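## Task

With the right gripper holding the reel (the cable already has one end attached to it), wrap the cable one full turn around the reel's hub, keeping it within roughly one cable thickness of the hub along almost the entire turn. Report completion only while the right gripper keeps the reel lifted well up and stable. Its weight must rest on the grippers alone, and it must not drop when the left arm is withdrawn. Apart from this required hold, anything that stays in place only because the robot is holding it does not count.

## Robot and tools

Robot and frame. There are two arms, left_arm and right_arm, and each has a parallel gripper. All poses share one scene frame. Its origin sits on the table surface midway between the arms, +z is up, +x points out across the table, and left_arm is mounted on the +y side. The names left and right refer only to the arms, not to image sides. Each gripper's fingers extend along its own +z axis and close along its own y axis. end_effector_position is the point between the finger pads, about 1 cm short of the fingertips. The printed hand position can be slightly wrong, more so at long reach. Joint limits (rad), base to hand: waist -2.618 to 3.054, shoulder 0.000 to 3.142, elbow 0.000 to 3.142, wrist pitch -1.571 to 1.571, wrist yaw -1.571 to 1.571, wrist roll -2.094 to 2.094. The elbow cannot straighten fully.

The row. Every motion command uses a row of 16 plain numbers covering both arms, even when only one arm should move: x, y, z, qw, qx, qy, qz, opening for left_arm, then the same eight for right_arm. x, y, z are an absolute target position in metres in the scene frame; qw, qx, qy, qz are an absolute target orientation quaternion, w first. Together these form a pose, not an offset. opening runs from -1 (closed) to +1 (fully open, 0.094 m). To keep an arm still, resend exactly the position and quaternion it reported in the last result before it stopped, plus the desired opening, in every call. To hold an orientation, repeat one fixed quaternion rather than copying the reported one, which drifts.

execute_actions(actions): a list of up to 15 actions. Each action is a table of up to 15 rows; each row lasts one control step of 1/30 s, and a short table repeats its final row until 15 steps have passed. An empty list just returns the current state and images. If any target lies more than 0.6 m from that gripper's position at the start of the action, measured along any of the gripper's own axes, that action is refused for both arms; a malformed action, or a first action that fails this check against the last reported state, rejects the whole call with no motion.

How commands are followed. Each step, the commanded pose is clipped to at most 70 mm and 16 degrees away from the measured pose, and damped inverse kinematics drives toward it, favouring position over orientation when both cannot be met. After an action the arm goes no further than its last clipped pose, so far targets need further actions. Joint friction may leave the hand up to about 31 mm off, and very small requested changes may produce no motion.

move(target, speed, blocking): target is one 16-number row of absolute poses as above. Both grippers travel straight lines that finish together, taking between 0.5 and 10 s; anything longer is cut off at 10 s before arrival. speed is the path's top speed in m/s, 0.002 to 0.5 (default 0.25); rotation is capped at twice that value in rad/s, taking the shorter way round. Openings are applied when the move begins. Paths ignore obstacles and the other arm; the hand may lag, wander, or overshoot speed, especially near full reach. Faster contact hits harder, and a target set deeper beyond a contact pushes harder. blocking=false returns after 0.5 s while motion continues; until a result shows the move ended, other moves and execute_actions are rejected, so call wait or stop. The result adds a move: line giving the outcome (done, off_target, moving, held, fault), any limits (paced = pose clipped; held = a check blocked some steps, after which the arm may lurch fast), and each gripper's distance from its target. If only one arm is named, the other finished at rest.

wait(seconds): 0 to 10; runs the scene with commands held, returning early if a running move ends. stop(): brakes a running move, needing some distance; the fingers keep moving. zoom_image(camera, region): camera is cam_high, cam_low, cam_left_wrist or cam_right_wrist; region is [x0, y0, x1, y1] pixels of its latest 504x504 image, at most 504 by 504. finished_scene(scene): pass the current scene's integer number; irreversible, and the goal must already hold and remain so.

Reading results. The state line gives each gripper's position and quaternion. Hand target lines show what each controller now drives toward. grip_measured is finger opening on the command scale; the last Joint positions number is opening in metres. Readings may be off by about 1 mm. To grasp, command roughly 0.03 below grip_measured (less for a gentler hold); pads give about 50 to 62 N, less on parts under about 2 mm thick. Step readings list positions at some steps, with HELD marking steps where an arm was restrained. A pose unreachable line means the clearance check altered or blocked that arm. Joint torques carry offsets and noise. The four cameras come with pinhole+radial calibration (K, D, T_world_to_cam, pos_world), accurate to a few degrees and millimetres.

Cautions. Do not let the arms collide or press on each other. Keep everything on the table, avoid drops, slams, and hard shoves. Loose objects may occasionally be nudged by outside pushes. The simulation keeps running between calls with the last command held. Holding loads heats motors: MOTOR HOT warns at 75 °C, 90 °C halts that arm for 10 s, and at 100 °C the arm goes limp and falls. FAULT lines report such stops.

Each tool is called after ">>>" in YAML: its name, and indented under it one key for each argument.

## Session

>>> execute_actions:
  actions: []

Scene clock: 0.00 s.
left_arm: end_effector_position=(+0.3793, +0.3624, +0.4687) grip_measured=+1.000 end_effector_quat_wxyz=(+0.790, -0.142, +0.594, -0.054) | right_arm: end_effector_position=(+0.3020, -0.0844, +0.4280) grip_measured=-0.963 end_effector_quat_wxyz=(+0.467, -0.317, +0.808, +0.169)
Joint positions: left_arm=[-0.017  1.112  1.094  0.282 -0.229 -0.241  0.094] | right_arm=[ 0.647  1.446  1.986 -1.075  0.091  0.028  0.002]
Joint velocities: left_arm=[ 0.017 -0.002  0.012 -0.037  0.007 -0.022  0.   ] | right_arm=[ 0.012 -0.007  0.012  0.022  0.066 -0.022  0.001]
Joint torques (N m, as the arm reports them, + toward a larger angle): no reading
Motor temperatures (°C, as the motors report them): left_arm=[24 27 27 27 25 24] | right_arm=[25 29 27 32 23 23]
Hand target (left_arm): +0.379, +0.362, +0.469; +0.790, -0.142, +0.594, -0.054
Hand target (right_arm): +0.306, -0.080, +0.437; +0.484, -0.312, +0.798, +0.178
camera_calibration (this result's frames):
cam_left_wrist: T_world_to_cam=[[0.110483, -0.991841, -0.063593, 0.342029], [-0.0739085, 0.0556084, -0.995713, 0.524576], [0.991126, 0.11471, -0.0671617, -0.283394], [0, 0, 0, 1]] pos_world=[0.281861, 0.342575, 0.525045]
cam_right_wrist: T_world_to_cam=[[0.595625, -0.8029, 0.0241353, -0.264398], [-0.737658, -0.558624, -0.379209, 0.379768], [0.317949, 0.208063, -0.924996, 0.41546], [0, 0, 0, 1]] pos_world=[0.305526, -0.0865794, 0.534692]

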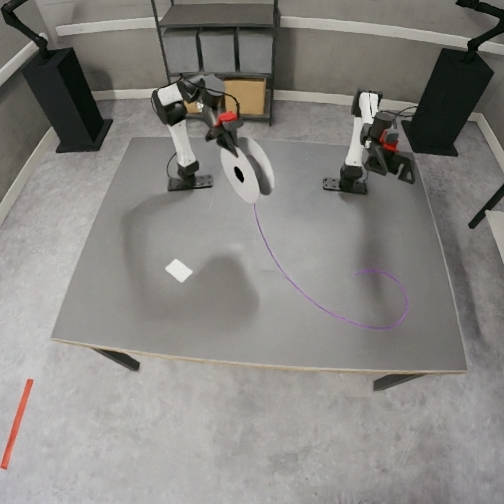

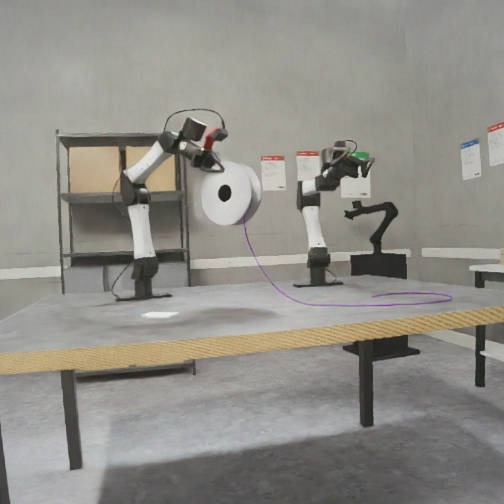

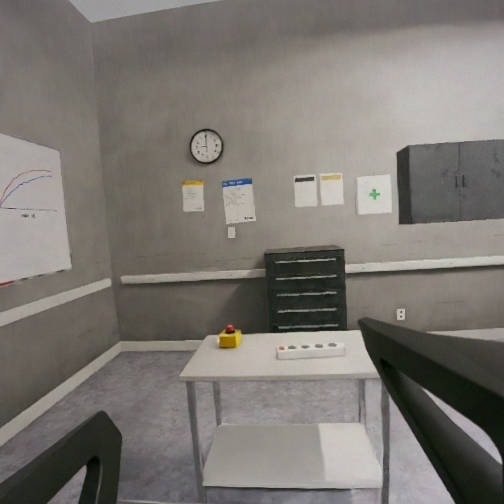

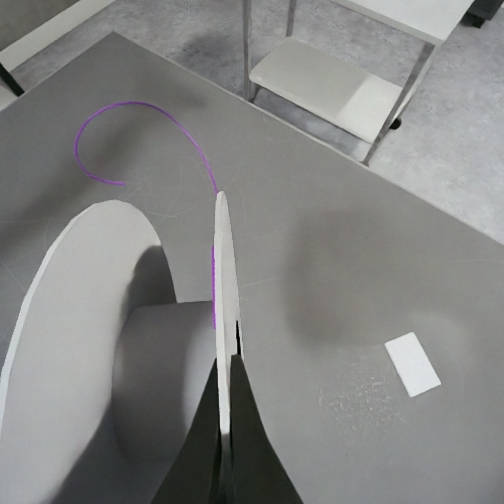

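>>> move:
  target: [0.34,0.10,0.13,0.5,0.5,0.5,-0.5,1, 0.28,-0.12,0.56,0.707,0,0.707,0,-1]
  speed: 0.2

>>> zoom_image:
  camera: "cam_low"
  region: [140,80,340,300]

Scene clock: 8.50 s.
left_arm: end_effector_position=(+0.3456, +0.1052, +0.1278) grip_measured=+1.000 end_effector_quat_wxyz=(+0.507, +0.492, +0.502, -0.499) | right_arm: end_effector_position=(+0.2809, -0.1215, +0.5474) grip_measured=-0.963 end_effector_quat_wxyz=(+0.692, -0.018, +0.722, -0.023)
Joint positions: left_arm=[-0.155  2.106  0.819  1.336  1.344 -0.05   0.094] | right_arm=[ 1.081  1.502  2.105 -0.745  1.267  0.077  0.002]
Joint velocities: left_arm=[-0.002  0.002 -0.002  0.022 -0.007 -0.022  0.   ] | right_arm=[ 0.007 -0.007 -0.007  0.037  0.022 -0.066 -0.   ]
Joint torques (N m, as the arm reports them, + toward a larger angle): left_arm=[-1.23 -9.53  6.55  1.18  0.13  0.14] | right_arm=[ 0.52 -4.52  5.69  2.2   0.28 -0.01]
Motor temperatures (°C, as the motors report them): left_arm=[24 27 28 29 25 24] | right_arm=[25 29 28 35 23 23]
Hand target (left_arm): +0.347, +0.101, +0.127; +0.502, +0.498, +0.497, -0.502
Hand target (right_arm): +0.278, -0.122, +0.559; +0.700, +0.003, +0.714, -0.003
Off the commanded pose (left_arm): 0.008 m, 1 deg.
Off the commanded pose (right_arm): 0.013 m, 4 deg.
move: off_target (right_arm)
camera_calibration (this result's frames):
cam_left_wrist: T_world_to_cam=[[-0.938655, 0.0492837, -0.341318, 0.357506], [0.339169, 0.31096, -0.887845, 0.0135178], [0.0623801, -0.949144, -0.3086, 0.220377], [0, 0, 0, 1]] pos_world=[0.317243, 0.187347, 0.202033]
cam_right_wrist: T_world_to_cam=[[-0.0919568, -0.99565, 0.0149742, -0.109839], [-0.635725, 0.0471269, -0.770476, 0.64786], [0.766419, -0.0803699, -0.637293, 0.221864], [0, 0, 0, 1]] pos_world=[0.231719, -0.122062, 0.642198]

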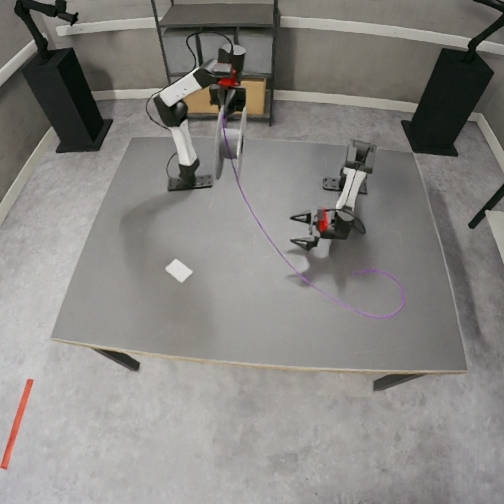

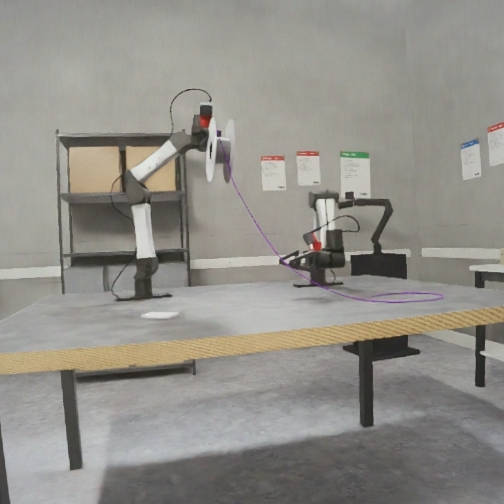

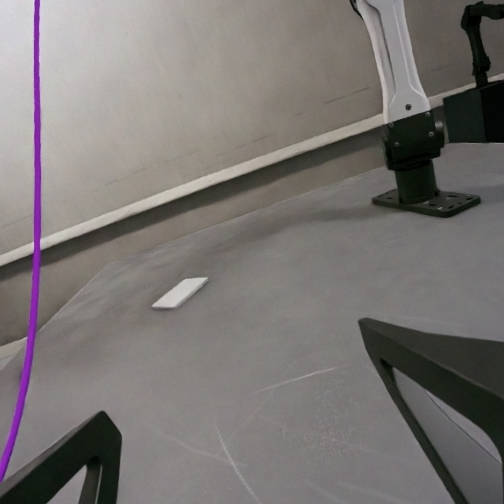

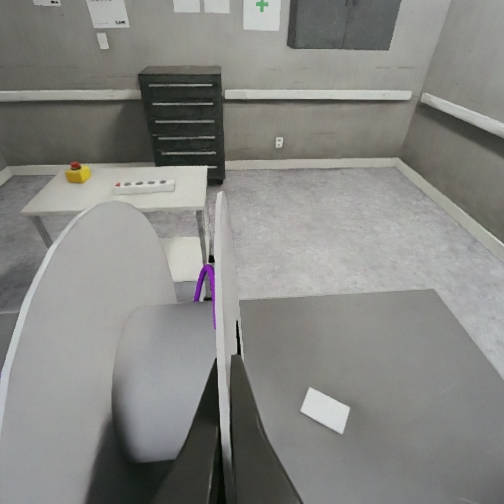

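Region (140, 80, 340, 300) of cam_low's 504x504 image, scaled by 2.291, with more detail than that image has; it fills the left 458 columns of this view, and the rest is white.

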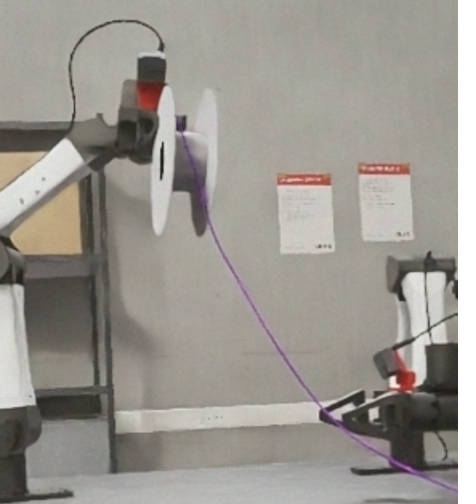

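>>> move:
  target: [0.43,0.15,0.15,0.5,0.5,0.5,-0.5,1, 0.28,-0.12,0.56,0.707,0,0.707,0,-1]
  speed: 0.2

Scene clock: 12.47 s.
left_arm: end_effector_position=(+0.4251, +0.1515, +0.1532) grip_measured=+1.000 end_effector_quat_wxyz=(+0.506, +0.497, +0.499, -0.498) | right_arm: end_effector_position=(+0.2823, -0.1169, +0.5513) grip_measured=-0.963 end_effector_quat_wxyz=(+0.698, -0.017, +0.716, -0.020)
Joint positions: left_arm=[-0.01   2.217  1.181  1.144  1.498 -0.102  0.094] | right_arm=[ 1.081  1.502  2.085 -0.665  1.266  0.027  0.002]
Joint velocities: left_arm=[ 0.002  0.012  0.007 -0.11   0.007  0.066  0.   ] | right_arm=[ 0.007  0.002 -0.007  0.11  -0.022 -0.022  0.001]
Joint torques (N m, as the arm reports them, + toward a larger angle): left_arm=[ -0.3  -11.29   7.67   1.11   0.08   0.14] | right_arm=[ 0.08 -5.97  4.14  2.14  0.13 -0.02]
Motor temperatures (°C, as the motors report them): left_arm=[24 28 29 29 25 24] | right_arm=[25 29 28 36 23 23]
Hand target (left_arm): +0.428, +0.152, +0.151; +0.501, +0.499, +0.499, -0.501
Hand target (right_arm): +0.280, -0.120, +0.560; +0.705, +0.001, +0.709, -0.000
Off the commanded pose (left_arm): 0.006 m, 1 deg.
Off the commanded pose (right_arm): 0.009 m, 3 deg.
move: off_target (right_arm)
camera_calibration (this result's frames):
cam_left_wrist: T_world_to_cam=[[-0.935882, 0.0587794, -0.347376, 0.436818], [0.347828, 0.310986, -0.884479, -0.00951688], [0.05604, -0.948595, -0.311492, 0.270315], [0, 0, 0, 1]] pos_world=[0.396972, 0.233703, 0.227523]
cam_right_wrist: T_world_to_cam=[[-0.0897159, -0.995945, 0.00662648, -0.10126], [-0.622111, 0.0508422, -0.781277, 0.65411], [0.777772, -0.0742153, -0.62415, 0.213902], [0, 0, 0, 1]] pos_world=[0.231477, -0.118231, 0.645219]

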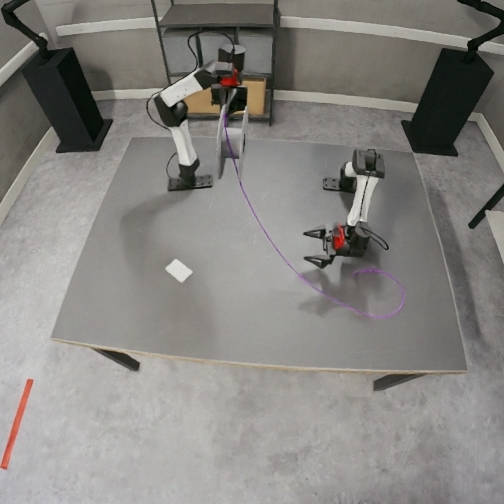

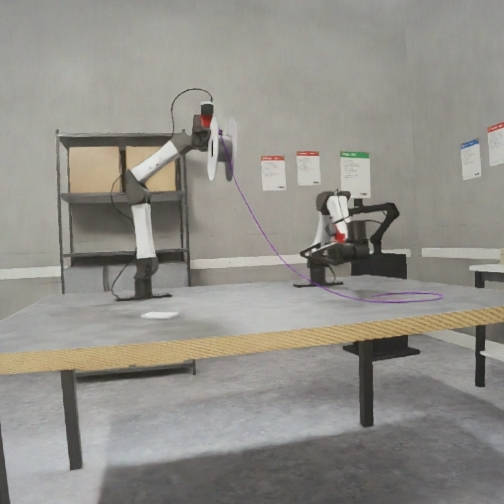

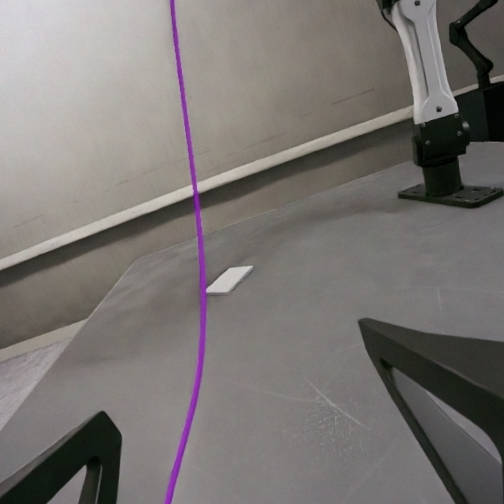

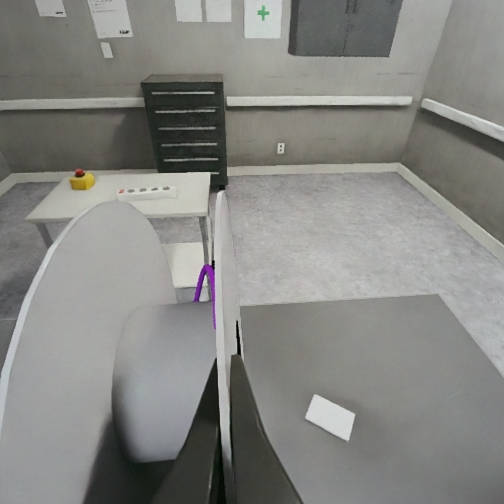

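>>> move:
  target: [0.43,0.03,0.15,0.5,0.5,0.5,-0.5,1, 0.28,-0.12,0.56,0.707,0,0.707,0,-1]
  speed: 0.15

>>> move:
  target: [0.43,0.03,0.15,0.5,0.5,0.5,-0.5,-1, 0.28,-0.12,0.56,0.707,0,0.707,0,-1]

>>> move:
  target: [0.30,-0.03,0.12,0.5,0.5,0.5,-0.5,-1, 0.28,-0.12,0.45,0.707,0,0.707,0,-1]
  speed: 0.15

>>> move:
  target: [0.15,0.0,0.20,0.5,0.5,0.5,-0.5,-1, 0.28,-0.12,0.38,0.707,0,0.707,0,-1]
  speed: 0.15

Scene clock: 18.30 s.
left_arm: end_effector_position=(+0.4245, +0.0311, +0.1569) grip_measured=+1.000 end_effector_quat_wxyz=(+0.502, +0.503, +0.492, -0.503) | right_arm: end_effector_position=(+0.2823, -0.1168, +0.5518) grip_measured=-0.963 end_effector_quat_wxyz=(+0.698, -0.016, +0.715, -0.020)
Joint positions: left_arm=[-0.276  2.269  1.325  0.977  1.254 -0.022  0.094] | right_arm=[ 1.081  1.502  2.085 -0.661  1.266  0.024  0.002]
Joint velocities: left_arm=[-0.012  0.002  0.027 -0.095 -0.037 -0.022  0.   ] | right_arm=[ 0.002 -0.002 -0.012 -0.037 -0.007 -0.095  0.   ]
Joint torques (N m, as the arm reports them, + toward a larger angle): left_arm=[ -0.48 -11.62   8.25   1.26  -0.09   0.16] | right_arm=[ 0.02 -6.01  4.07  2.17  0.14 -0.05]
Motor temperatures (°C, as the motors report them): left_arm=[24 30 29 29 25 24] | right_arm=[25 29 28 37 23 23]
Hand target (left_arm): +0.431, +0.030, +0.151; +0.501, +0.499, +0.499, -0.501
Hand target (right_arm): +0.280, -0.120, +0.560; +0.705, +0.001, +0.709, -0.000
Off the commanded pose (left_arm): 0.009 m, 1 deg.
Off the commanded pose (right_arm): 0.009 m, 3 deg.
move: off_target (right_arm)
camera_calibration (this result's frames):
cam_left_wrist: T_world_to_cam=[[-0.932575, 0.0785881, -0.352318, 0.443397], [0.359124, 0.300758, -0.883501, 0.0267676], [0.0365299, -0.950457, -0.308702, 0.165195], [0, 0, 0, 1]] pos_world=[0.397854, 0.114114, 0.230862]
cam_right_wrist: T_world_to_cam=[[-0.08928, -0.995993, 0.00518443, -0.100489], [-0.621169, 0.0516106, -0.781976, 0.654729], [0.778575, -0.0730352, -0.623288, 0.21366], [0, 0, 0, 1]] pos_world=[0.231375, -0.118273, 0.645675]

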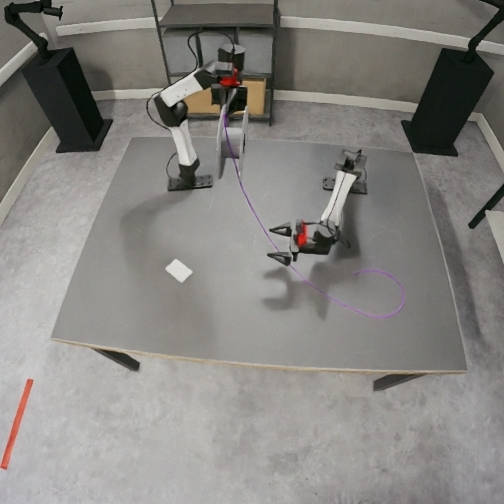

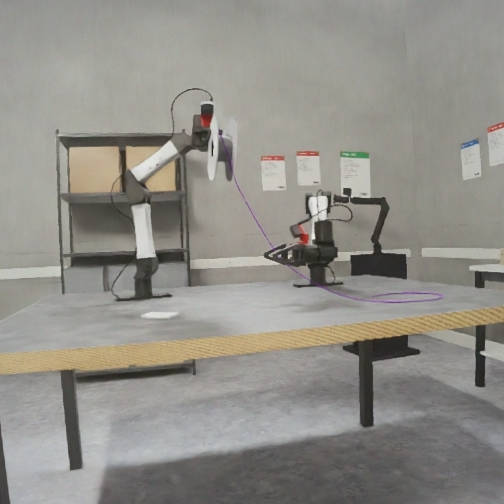

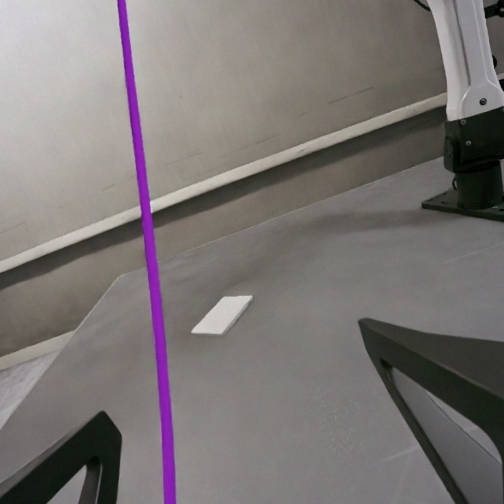

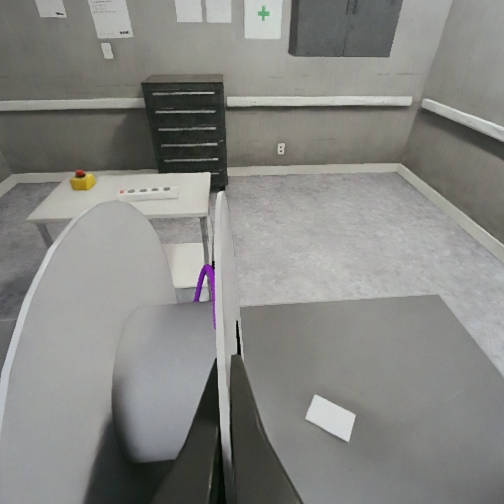

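Scene clock: 19.00 s.
left_arm: end_effector_position=(+0.4247, +0.0311, +0.1562) grip_measured=-0.974 end_effector_quat_wxyz=(+0.503, +0.504, +0.491, -0.502) | right_arm: end_effector_position=(+0.2823, -0.1168, +0.5512) grip_measured=-0.963 end_effector_quat_wxyz=(+0.698, -0.018, +0.716, -0.021)
Joint positions: left_arm=[-0.276  2.269  1.325  0.972  1.253 -0.014  0.001] | right_arm=[ 1.081  1.502  2.085 -0.666  1.265  0.024  0.002]
Joint velocities: left_arm=[-0.027 -0.027 -0.007 -0.081 -0.022 -0.037 -0.   ] | right_arm=[ 0.007 -0.002 -0.012  0.007  0.037 -0.022 -0.   ]
Joint torques (N m, as the arm reports them, + toward a larger angle): left_arm=[ -0.51 -12.07   7.64   1.25  -0.06   0.12] | right_arm=[ 0.08 -5.99  4.11  2.2   0.14 -0.02]
Motor temperatures (°C, as the motors report them): left_arm=[24 30 29 30 25 24] | right_arm=[25 30 28 37 23 23]
Hand target (left_arm): +0.430, +0.030, +0.150; +0.500, +0.500, +0.500, -0.500
Hand target (right_arm): +0.280, -0.120, +0.560; +0.705, +0.000, +0.709, -0.000
Off the commanded pose (left_arm): 0.008 m, 1 deg.
Off the commanded pose (right_arm): 0.010 m, 4 deg.
move: off_target (right_arm)
camera_calibration (this result's frames):
cam_left_wrist: T_world_to_cam=[[-0.931629, 0.0780132, -0.354938, 0.443387], [0.361354, 0.302605, -0.88196, 0.0248503], [0.0386014, -0.949918, -0.310106, 0.164292], [0, 0, 0, 1]] pos_world=[0.397751, 0.113954, 0.23024]
cam_right_wrist: T_world_to_cam=[[-0.08888, -0.995988, 0.0103971, -0.103456], [-0.622392, 0.0473854, -0.78127, 0.653692], [0.777643, -0.0759103, -0.624107, 0.213662], [0, 0, 0, 1]] pos_world=[0.231505, -0.117797, 0.645133]

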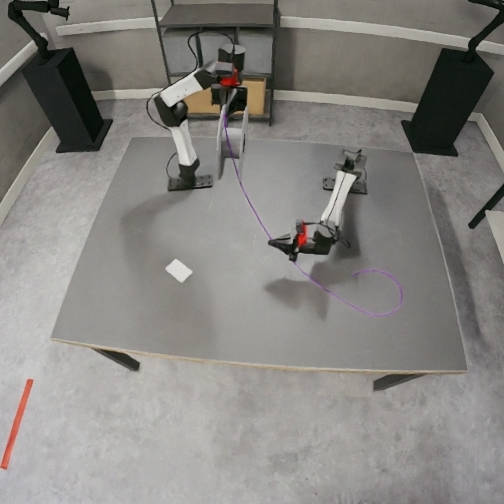

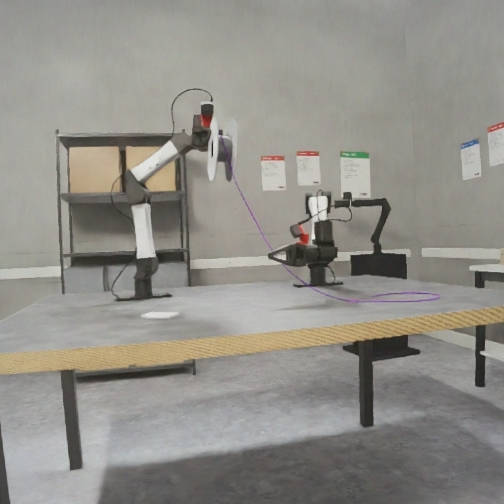

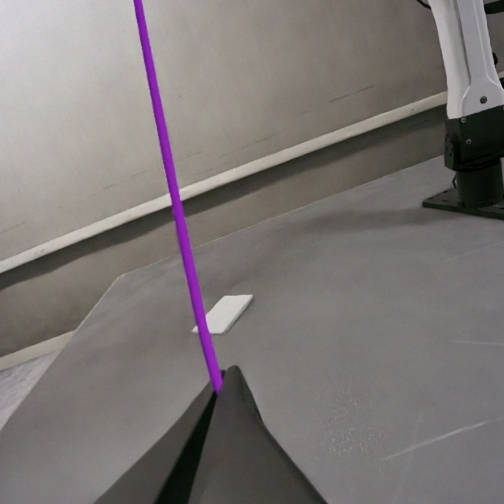

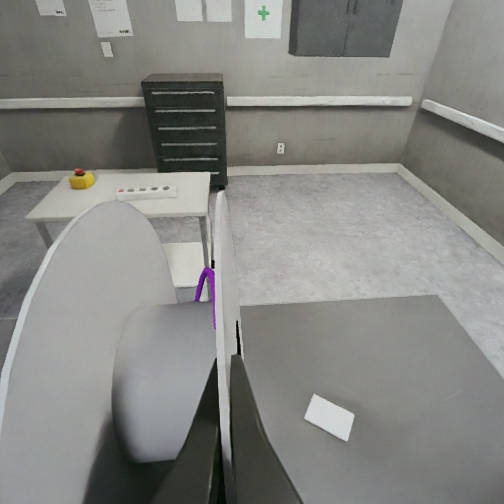

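Scene clock: 20.70 s.
left_arm: end_effector_position=(+0.3051, -0.0360, +0.1216) grip_measured=-0.974 end_effector_quat_wxyz=(+0.500, +0.502, +0.496, -0.503) | right_arm: end_effector_position=(+0.2838, -0.1115, +0.4356) grip_measured=-0.963 end_effector_quat_wxyz=(+0.694, -0.025, +0.719, -0.026)
Joint positions: left_arm=[-0.55   2.165  0.925  1.249  0.978 -0.005  0.001] | right_arm=[ 1.081  1.268  1.371 -0.219  1.261  0.039  0.002]
Joint velocities: left_arm=[-0.007 -0.012 -0.012 -0.022  0.022  0.066  0.002] | right_arm=[-0.002  0.022 -0.046  0.037 -0.051 -0.081  0.   ]
Joint torques (N m, as the arm reports them, + toward a larger angle): left_arm=[ -0.64 -11.99   3.45   1.73  -0.07   0.06] | right_arm=[-0.01 -6.67  5.77  2.13  0.2  -0.02]
Motor temperatures (°C, as the motors report them): left_arm=[24 31 29 30 25 24] | right_arm=[25 30 28 37 23 23]
Hand target (left_arm): +0.302, -0.033, +0.119; +0.500, +0.500, +0.500, -0.501
Hand target (right_arm): +0.280, -0.120, +0.450; +0.705, +0.001, +0.710, -0.000
Off the commanded pose (left_arm): 0.008 m, 1 deg.
Off the commanded pose (right_arm): 0.017 m, 5 deg.
move: off_target (right_arm)
camera_calibration (this result's frames):
cam_left_wrist: T_world_to_cam=[[-0.935427, 0.0775324, -0.344912, 0.324817], [0.351558, 0.306635, -0.884523, 0.0612925], [0.037183, -0.948664, -0.314092, 0.0953613], [0, 0, 0, 1]] pos_world=[0.278749, 0.0464875, 0.1962]
cam_right_wrist: T_world_to_cam=[[-0.0853557, -0.995981, 0.0271213, -0.105096], [-0.630455, 0.0329119, -0.775528, 0.56221], [0.771519, -0.0832945, -0.63073, 0.144542], [0, 0, 0, 1]] pos_world=[0.23396, -0.111137, 0.530027]

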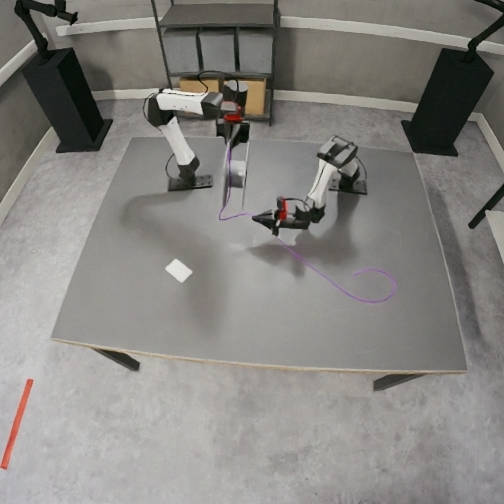

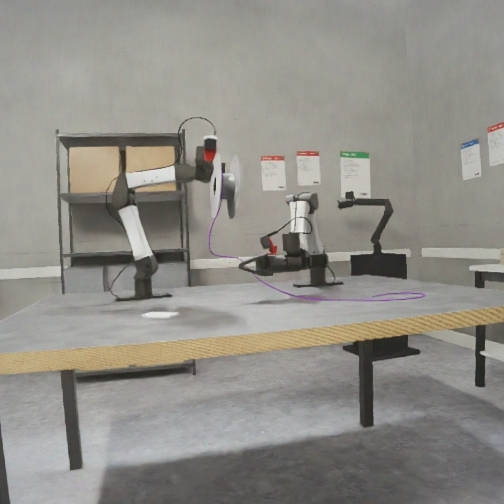

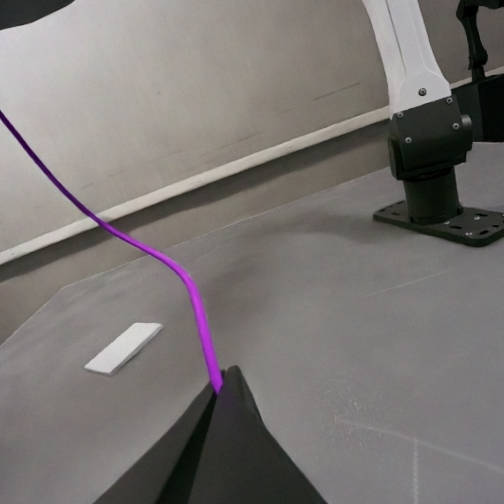

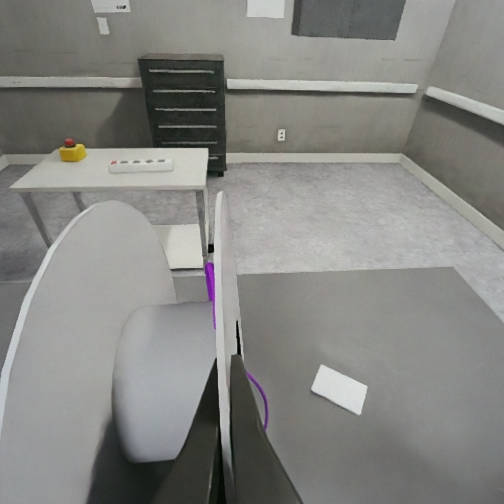

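Scene clock: 22.60 s.
left_arm: end_effector_position=(+0.1531, -0.0053, +0.2111) grip_measured=-0.974 end_effector_quat_wxyz=(+0.512, +0.498, +0.487, -0.503) | right_arm: end_effector_position=(+0.2833, -0.1126, +0.3661) grip_measured=-0.963 end_effector_quat_wxyz=(+0.695, -0.025, +0.718, -0.024)
Joint positions: left_arm=[-0.807  1.435  0.444  1.03   0.713 -0.005  0.001] | right_arm=[1.081 1.206 1.043 0.057 1.259 0.031 0.002]
Joint velocities: left_arm=[ 0.002 -0.007 -0.012 -0.051 -0.066  0.022  0.   ] | right_arm=[-0.012 -0.012 -0.012  0.037 -0.081 -0.051  0.   ]
Joint torques (N m, as the arm reports them, + toward a larger angle): left_arm=[-1.35 -6.47  4.88  1.57 -0.07  0.07] | right_arm=[ 0.   -6.5   6.15  2.18  0.21 -0.05]
Motor temperatures (°C, as the motors report them): left_arm=[24 31 29 30 25 24] | right_arm=[25 30 28 37 23 23]
Hand target (left_arm): +0.148, -0.003, +0.200; +0.500, +0.499, +0.500, -0.501
Hand target (right_arm): +0.280, -0.120, +0.380; +0.705, +0.001, +0.709, -0.000
Off the commanded pose (left_arm): 0.013 m, 2 deg.
Off the commanded pose (right_arm): 0.016 m, 4 deg.
move: off_target (left_arm, right_arm)
camera_calibration (this result's frames):
cam_left_wrist: T_world_to_cam=[[-0.92951, 0.0615978, -0.363616, 0.214088], [0.365406, 0.287207, -0.885432, 0.182482], [0.0498923, -0.955886, -0.28947, 0.15108], [0, 0, 0, 1]] pos_world=[0.12478, 0.0788183, 0.283154]
cam_right_wrist: T_world_to_cam=[[-0.083271, -0.996204, 0.0253843, -0.104381], [-0.628343, 0.032717, -0.777248, 0.508052], [0.773467, -0.0806723, -0.628682, 0.0999637], [0, 0, 0, 1]] pos_world=[0.23322, -0.112543, 0.460378]

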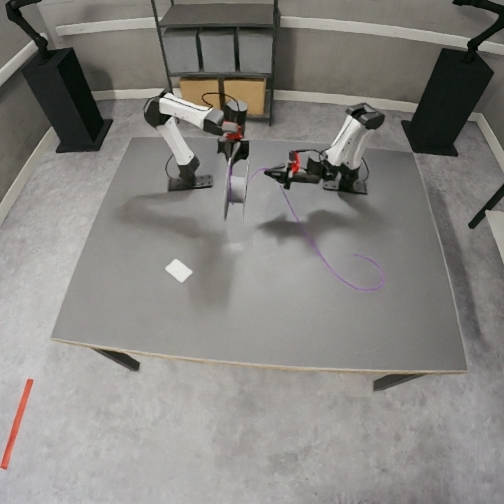

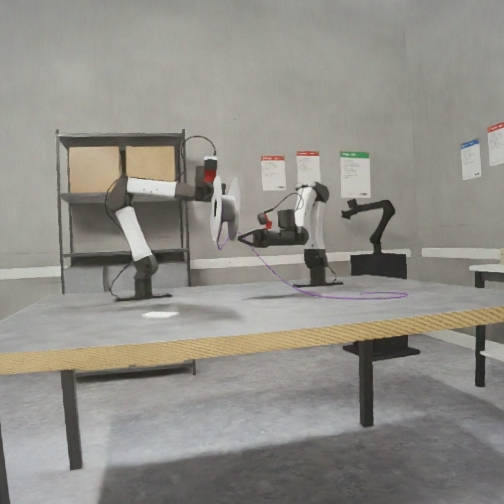

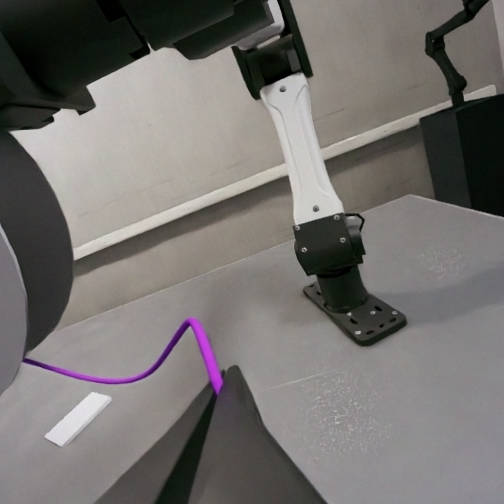

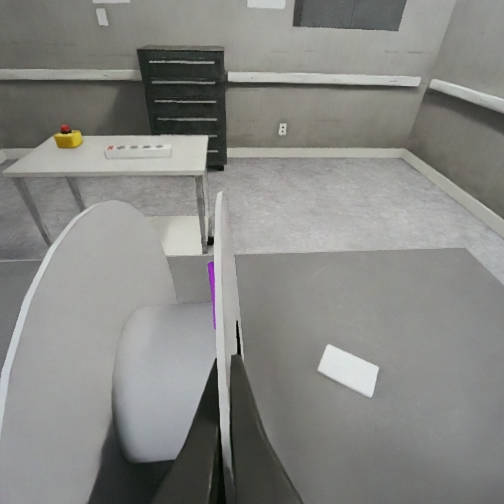

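>>> move:
  target: [0.14,0.03,0.40,0.5,0.5,0.5,-0.5,-1, 0.28,-0.12,0.38,0.707,0,0.707,0,-1]
  speed: 0.15

>>> zoom_image:
  camera: "cam_low"
  region: [170,140,310,280]

Scene clock: 26.67 s.
left_arm: end_effector_position=(+0.1378, +0.0295, +0.3920) grip_measured=-0.974 end_effector_quat_wxyz=(+0.495, +0.496, +0.506, -0.502) | right_arm: end_effector_position=(+0.2833, -0.1125, +0.3673) grip_measured=-0.963 end_effector_quat_wxyz=(+0.696, -0.024, +0.717, -0.023)
Joint positions: left_arm=[-0.757  1.035  1.007  0.02   0.758 -0.011  0.001] | right_arm=[1.081 1.206 1.042 0.068 1.259 0.025 0.002]
Joint velocities: left_arm=[-0.007  0.002  0.012 -0.022 -0.022  0.081 -0.002] | right_arm=[-0.017 -0.037  0.007 -0.022  0.022 -0.037  0.001]
Joint torques (N m, as the arm reports them, + toward a larger angle): left_arm=[ 0.26 -3.66 10.    1.58  0.17  0.14] | right_arm=[-0.02 -6.46  6.17  2.15  0.21 -0.04]
Motor temperatures (°C, as the motors report them): left_arm=[24 31 30 30 25 24] | right_arm=[25 30 29 37 23 23]
Hand target (left_arm): +0.136, +0.033, +0.401; +0.500, +0.500, +0.500, -0.500
Hand target (right_arm): +0.280, -0.120, +0.380; +0.705, +0.001, +0.709, -0.000
Off the commanded pose (left_arm): 0.008 m, 1 deg.
Off the commanded pose (right_arm): 0.015 m, 4 deg.
move: off_target (right_arm)
camera_calibration (this result's frames):
cam_left_wrist: T_world_to_cam=[[-0.942937, 0.0690261, -0.325737, 0.250221], [0.330153, 0.320796, -0.887743, 0.34299], [0.0432177, -0.94463, -0.32528, 0.252056], [0, 0, 0, 1]] pos_world=[0.11181, 0.110798, 0.467982]
cam_right_wrist: T_world_to_cam=[[-0.0831566, -0.996306, 0.0214266, -0.102867], [-0.625907, 0.0354861, -0.77909, 0.509306], [0.775452, -0.0781975, -0.626546, 0.0996288], [0, 0, 0, 1]] pos_world=[0.232967, -0.11277, 0.461422]

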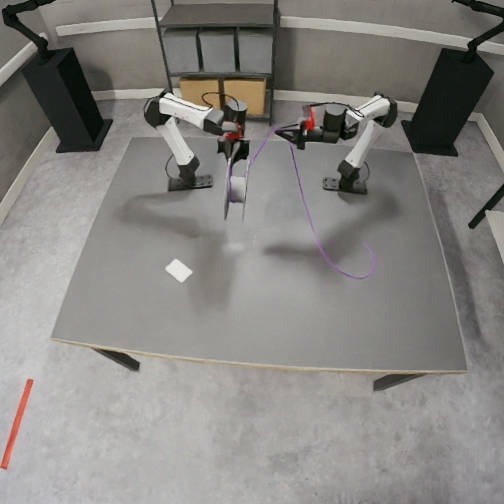

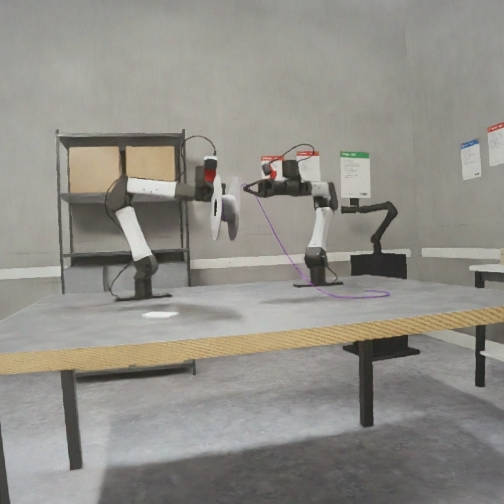

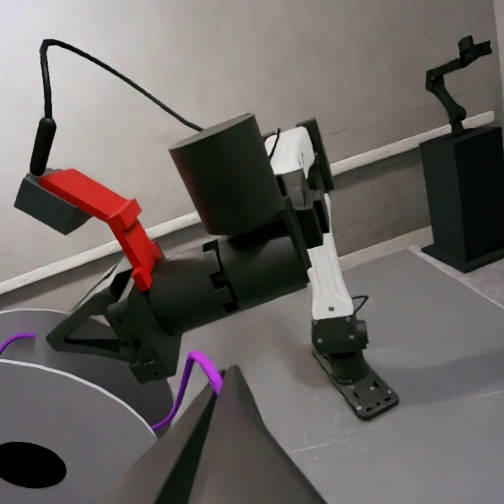

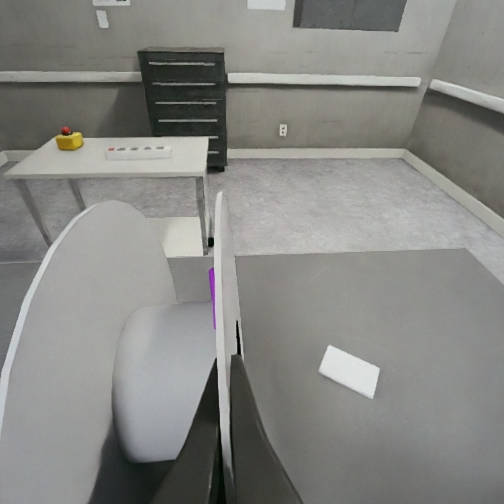

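Region (170, 140, 310, 280) of cam_low's 504x504 image, scaled by 3.600, with more detail than that image has.

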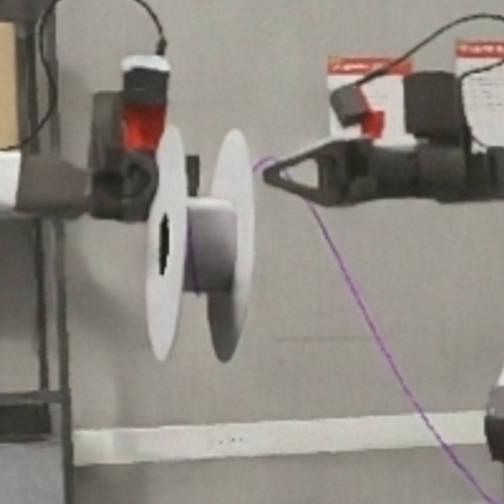

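Good. Over the top.

>>> move:
  target: [0.22,0.01,0.50,0.5,0.5,0.5,-0.5,-1, 0.28,-0.12,0.38,0.707,0,0.707,0,-1]
  speed: 0.12

>>> move:
  target: [0.31,-0.07,0.50,0.5,0.5,0.5,-0.5,-1, 0.28,-0.12,0.38,0.707,0,0.707,0,-1]
  speed: 0.12

>>> move:
  target: [0.41,-0.08,0.48,0.5,0.5,0.5,-0.5,-1, 0.28,-0.12,0.38,0.707,0,0.707,0,-1]
  speed: 0.08

Scene clock: 32.37 s.
left_arm: end_effector_position=(+0.2190, +0.0100, +0.4904) grip_measured=-0.974 end_effector_quat_wxyz=(+0.492, +0.494, +0.512, -0.501) | right_arm: end_effector_position=(+0.2834, -0.1117, +0.3715) grip_measured=-0.963 end_effector_quat_wxyz=(+0.700, -0.015, +0.714, -0.012)
Joint positions: left_arm=[-0.596  1.429  1.681 -0.274  0.913 -0.01   0.001] | right_arm=[1.081 1.206 1.042 0.101 1.257 0.022 0.002]
Joint velocities: left_arm=[-0.017  0.007  0.017 -0.081 -0.051  0.037  0.   ] | right_arm=[-0.012  0.017 -0.012 -0.066 -0.022 -0.125 -0.   ]
Joint torques (N m, as the arm reports them, + toward a larger angle): left_arm=[ 0.24 -5.46  9.6   1.64  0.24  0.15] | right_arm=[-0.03 -6.42  5.88  1.95  0.2  -0.08]
Motor temperatures (°C, as the motors report them): left_arm=[24 31 31 31 25 24] | right_arm=[25 30 29 38 23 23]
Hand target (left_arm): +0.219, +0.012, +0.499; +0.500, +0.500, +0.500, -0.500
Hand target (right_arm): +0.280, -0.120, +0.380; +0.706, +0.001, +0.708, +0.000
Off the commanded pose (left_arm): 0.010 m, 2 deg.
Off the commanded pose (right_arm): 0.012 m, 2 deg.
move: off_target (right_arm)
camera_calibration (this result's frames):
cam_left_wrist: T_world_to_cam=[[-0.946744, 0.065917, -0.315169, 0.355926], [0.318813, 0.329039, -0.888871, 0.412703], [0.0451111, -0.942013, -0.332531, 0.265255], [0, 0, 0, 1]] pos_world=[0.19343, 0.0906172, 0.567222]
cam_right_wrist: T_world_to_cam=[[-0.0805028, -0.996717, -0.00866523, -0.0917923], [-0.618198, 0.0567463, -0.783971, 0.514626], [0.781889, -0.0577551, -0.620737, 0.100552], [0, 0, 0, 1]] pos_world=[0.232131, -0.114887, 0.465073]

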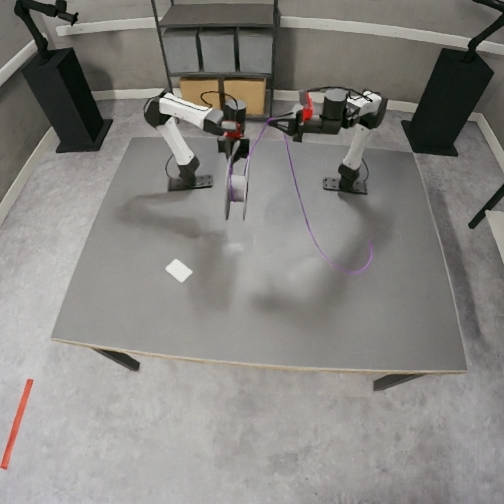

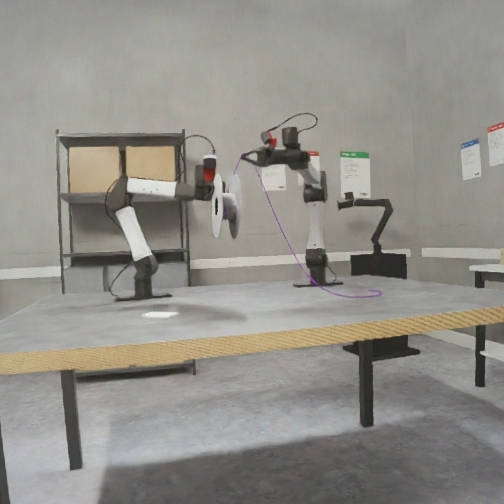

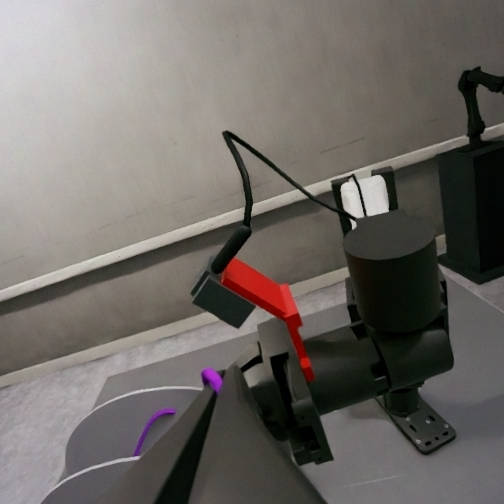

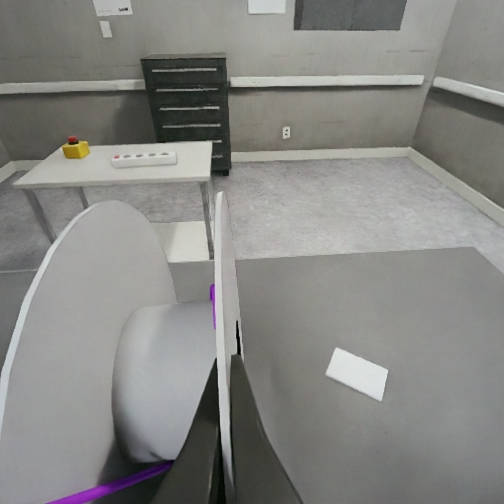

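Scene clock: 33.93 s.
left_arm: end_effector_position=(+0.3116, -0.0638, +0.5021) grip_measured=-0.974 end_effector_quat_wxyz=(+0.503, +0.497, +0.498, -0.501) | right_arm: end_effector_position=(+0.2834, -0.1118, +0.3691) grip_measured=-0.963 end_effector_quat_wxyz=(+0.698, -0.022, +0.716, -0.018)
Joint positions: left_arm=[-0.601  1.933  2.277 -0.329  0.913 -0.01   0.001] | right_arm=[1.081 1.206 1.042 0.082 1.256 0.02  0.002]
Joint velocities: left_arm=[-0.017 -0.002 -0.002 -0.051  0.022  0.022 -0.   ] | right_arm=[-0.022  0.007 -0.002  0.051 -0.037 -0.022 -0.   ]
Joint torques (N m, as the arm reports them, + toward a larger angle): left_arm=[-1.27 -9.76  8.89  1.53 -0.02  0.16] | right_arm=[-0.07 -6.5   6.02  2.06  0.23 -0.03]
Motor temperatures (°C, as the motors report them): left_arm=[24 31 31 31 25 24] | right_arm=[25 30 29 38 23 23]
Hand target (left_arm): +0.311, -0.068, +0.500; +0.500, +0.500, +0.500, -0.500
Hand target (right_arm): +0.280, -0.120, +0.380; +0.706, +0.000, +0.709, -0.000
Off the commanded pose (left_arm): 0.007 m, 1 deg.
Off the commanded pose (right_arm): 0.014 m, 4 deg.
move: off_target (right_arm)
camera_calibration (this result's frames):
cam_left_wrist: T_world_to_cam=[[-0.936982, 0.0641436, -0.343439, 0.4631], [0.345943, 0.30783, -0.88632, 0.406794], [0.0488692, -0.949277, -0.310621, 0.182851], [0, 0, 0, 1]] pos_world=[0.284253, 0.0186477, 0.576394]
cam_right_wrist: T_world_to_cam=[[-0.0796929, -0.99675, 0.0117975, -0.0996381], [-0.622815, 0.0405482, -0.781317, 0.51121], [0.778299, -0.0696131, -0.624022, 0.0999892], [0, 0, 0, 1]] pos_world=[0.232627, -0.113082, 0.462988]

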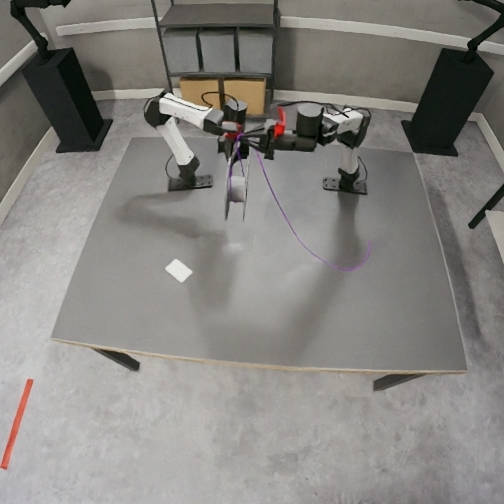

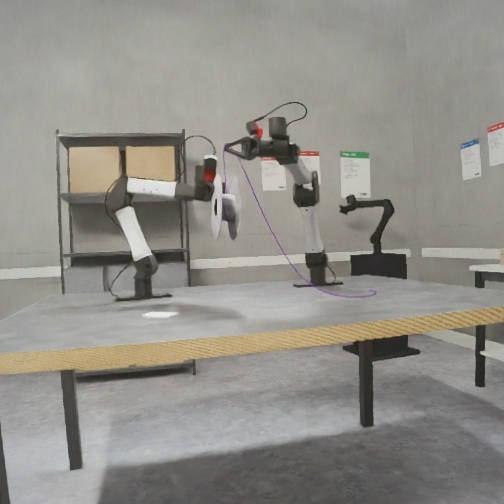

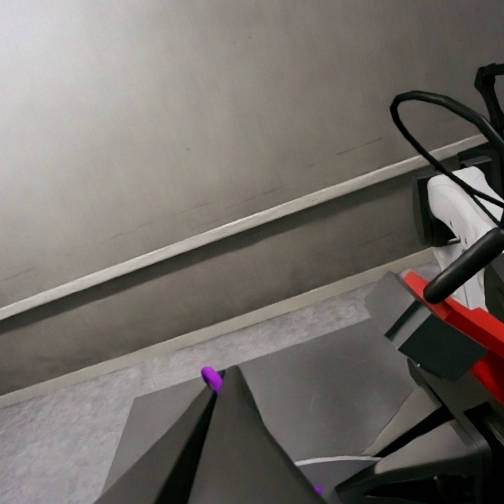

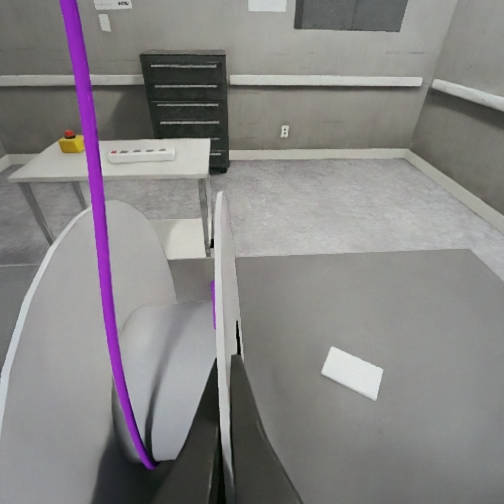

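Scene clock: 35.57 s.
left_arm: end_effector_position=(+0.4010, -0.0829, +0.4668) grip_measured=-0.974 end_effector_quat_wxyz=(+0.503, +0.478, +0.503, -0.516) | right_arm: end_effector_position=(+0.2834, -0.1135, +0.3715) grip_measured=-0.963 end_effector_quat_wxyz=(+0.700, -0.012, +0.714, -0.016)
Joint positions: left_arm=[-0.522  2.396  2.854 -0.389  0.981 -0.096  0.001] | right_arm=[1.081 1.206 1.042 0.1   1.267 0.02  0.002]
Joint velocities: left_arm=[ 0.017  0.002  0.002 -0.007  0.037 -0.081  0.   ] | right_arm=[ 0.002 -0.002  0.007  0.081 -0.037  0.051 -0.001]
Joint torques (N m, as the arm reports them, + toward a larger angle): left_arm=[  0.5  -13.49   8.64   1.92  -0.22  -0.03] | right_arm=[-0.1  -6.56  5.92  1.88  0.07 -0.07]
Motor temperatures (°C, as the motors report them): left_arm=[24 31 31 31 25 24] | right_arm=[25 30 29 38 23 23]
Hand target (left_arm): +0.408, -0.077, +0.479; +0.529, +0.471, +0.491, -0.507
Hand target (right_arm): +0.280, -0.120, +0.380; +0.706, +0.001, +0.708, -0.000
Off the commanded pose (left_arm): 0.016 m, 3 deg.
Off the commanded pose (right_arm): 0.011 m, 3 deg.
elbow stopped short (left arm): the move would have taken joint 3 (elbow) straighter than the controller allows; a more bent joint 3 avoids this.
move: off_target (left_arm, right_arm)
camera_calibration (this result's frames):
cam_left_wrist: T_world_to_cam=[[-0.950052, 0.0457909, -0.308715, 0.523514], [0.308674, 0.283867, -0.907821, 0.373485], [0.046064, -0.95777, -0.283823, 0.137272], [0, 0, 0, 1]] pos_world=[0.375757, 0.0014829, 0.539635]
cam_right_wrist: T_world_to_cam=[[-0.0907054, -0.99586, -0.00587807, -0.091606], [-0.617297, 0.0608547, -0.784373, 0.515094], [0.781484, -0.0675184, -0.620262, 0.0992868], [0, 0, 0, 1]] pos_world=[0.232066, -0.115869, 0.465071]

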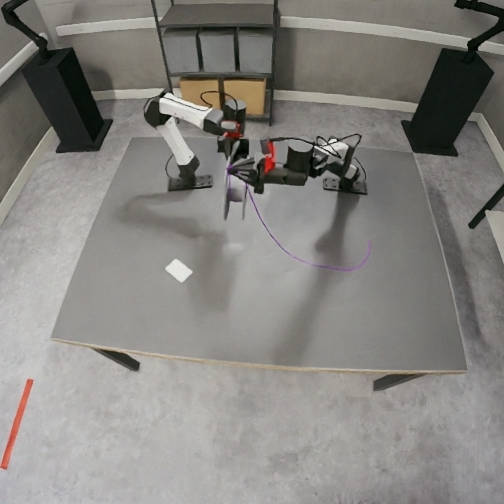

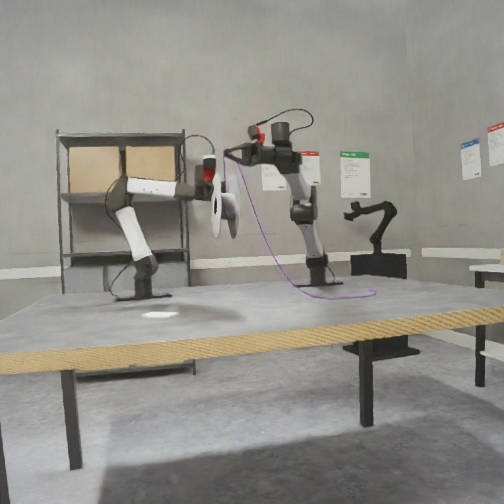

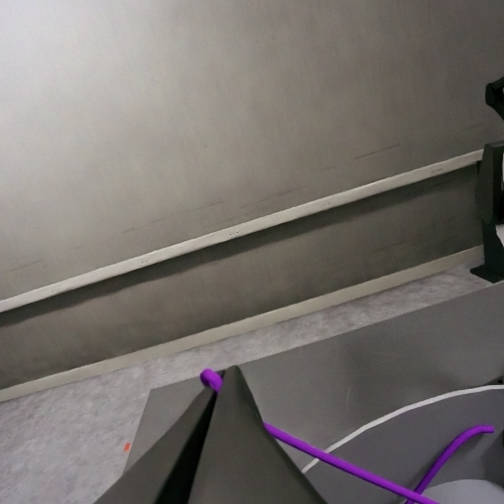

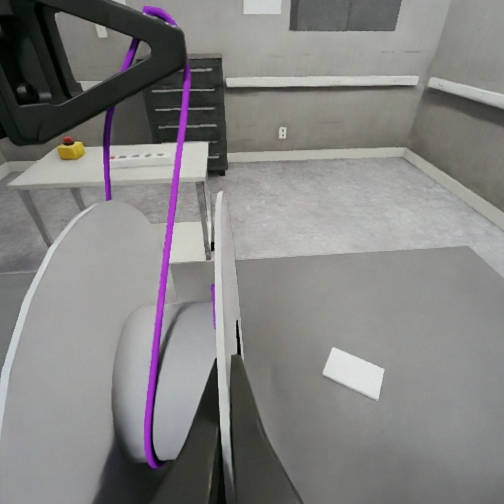

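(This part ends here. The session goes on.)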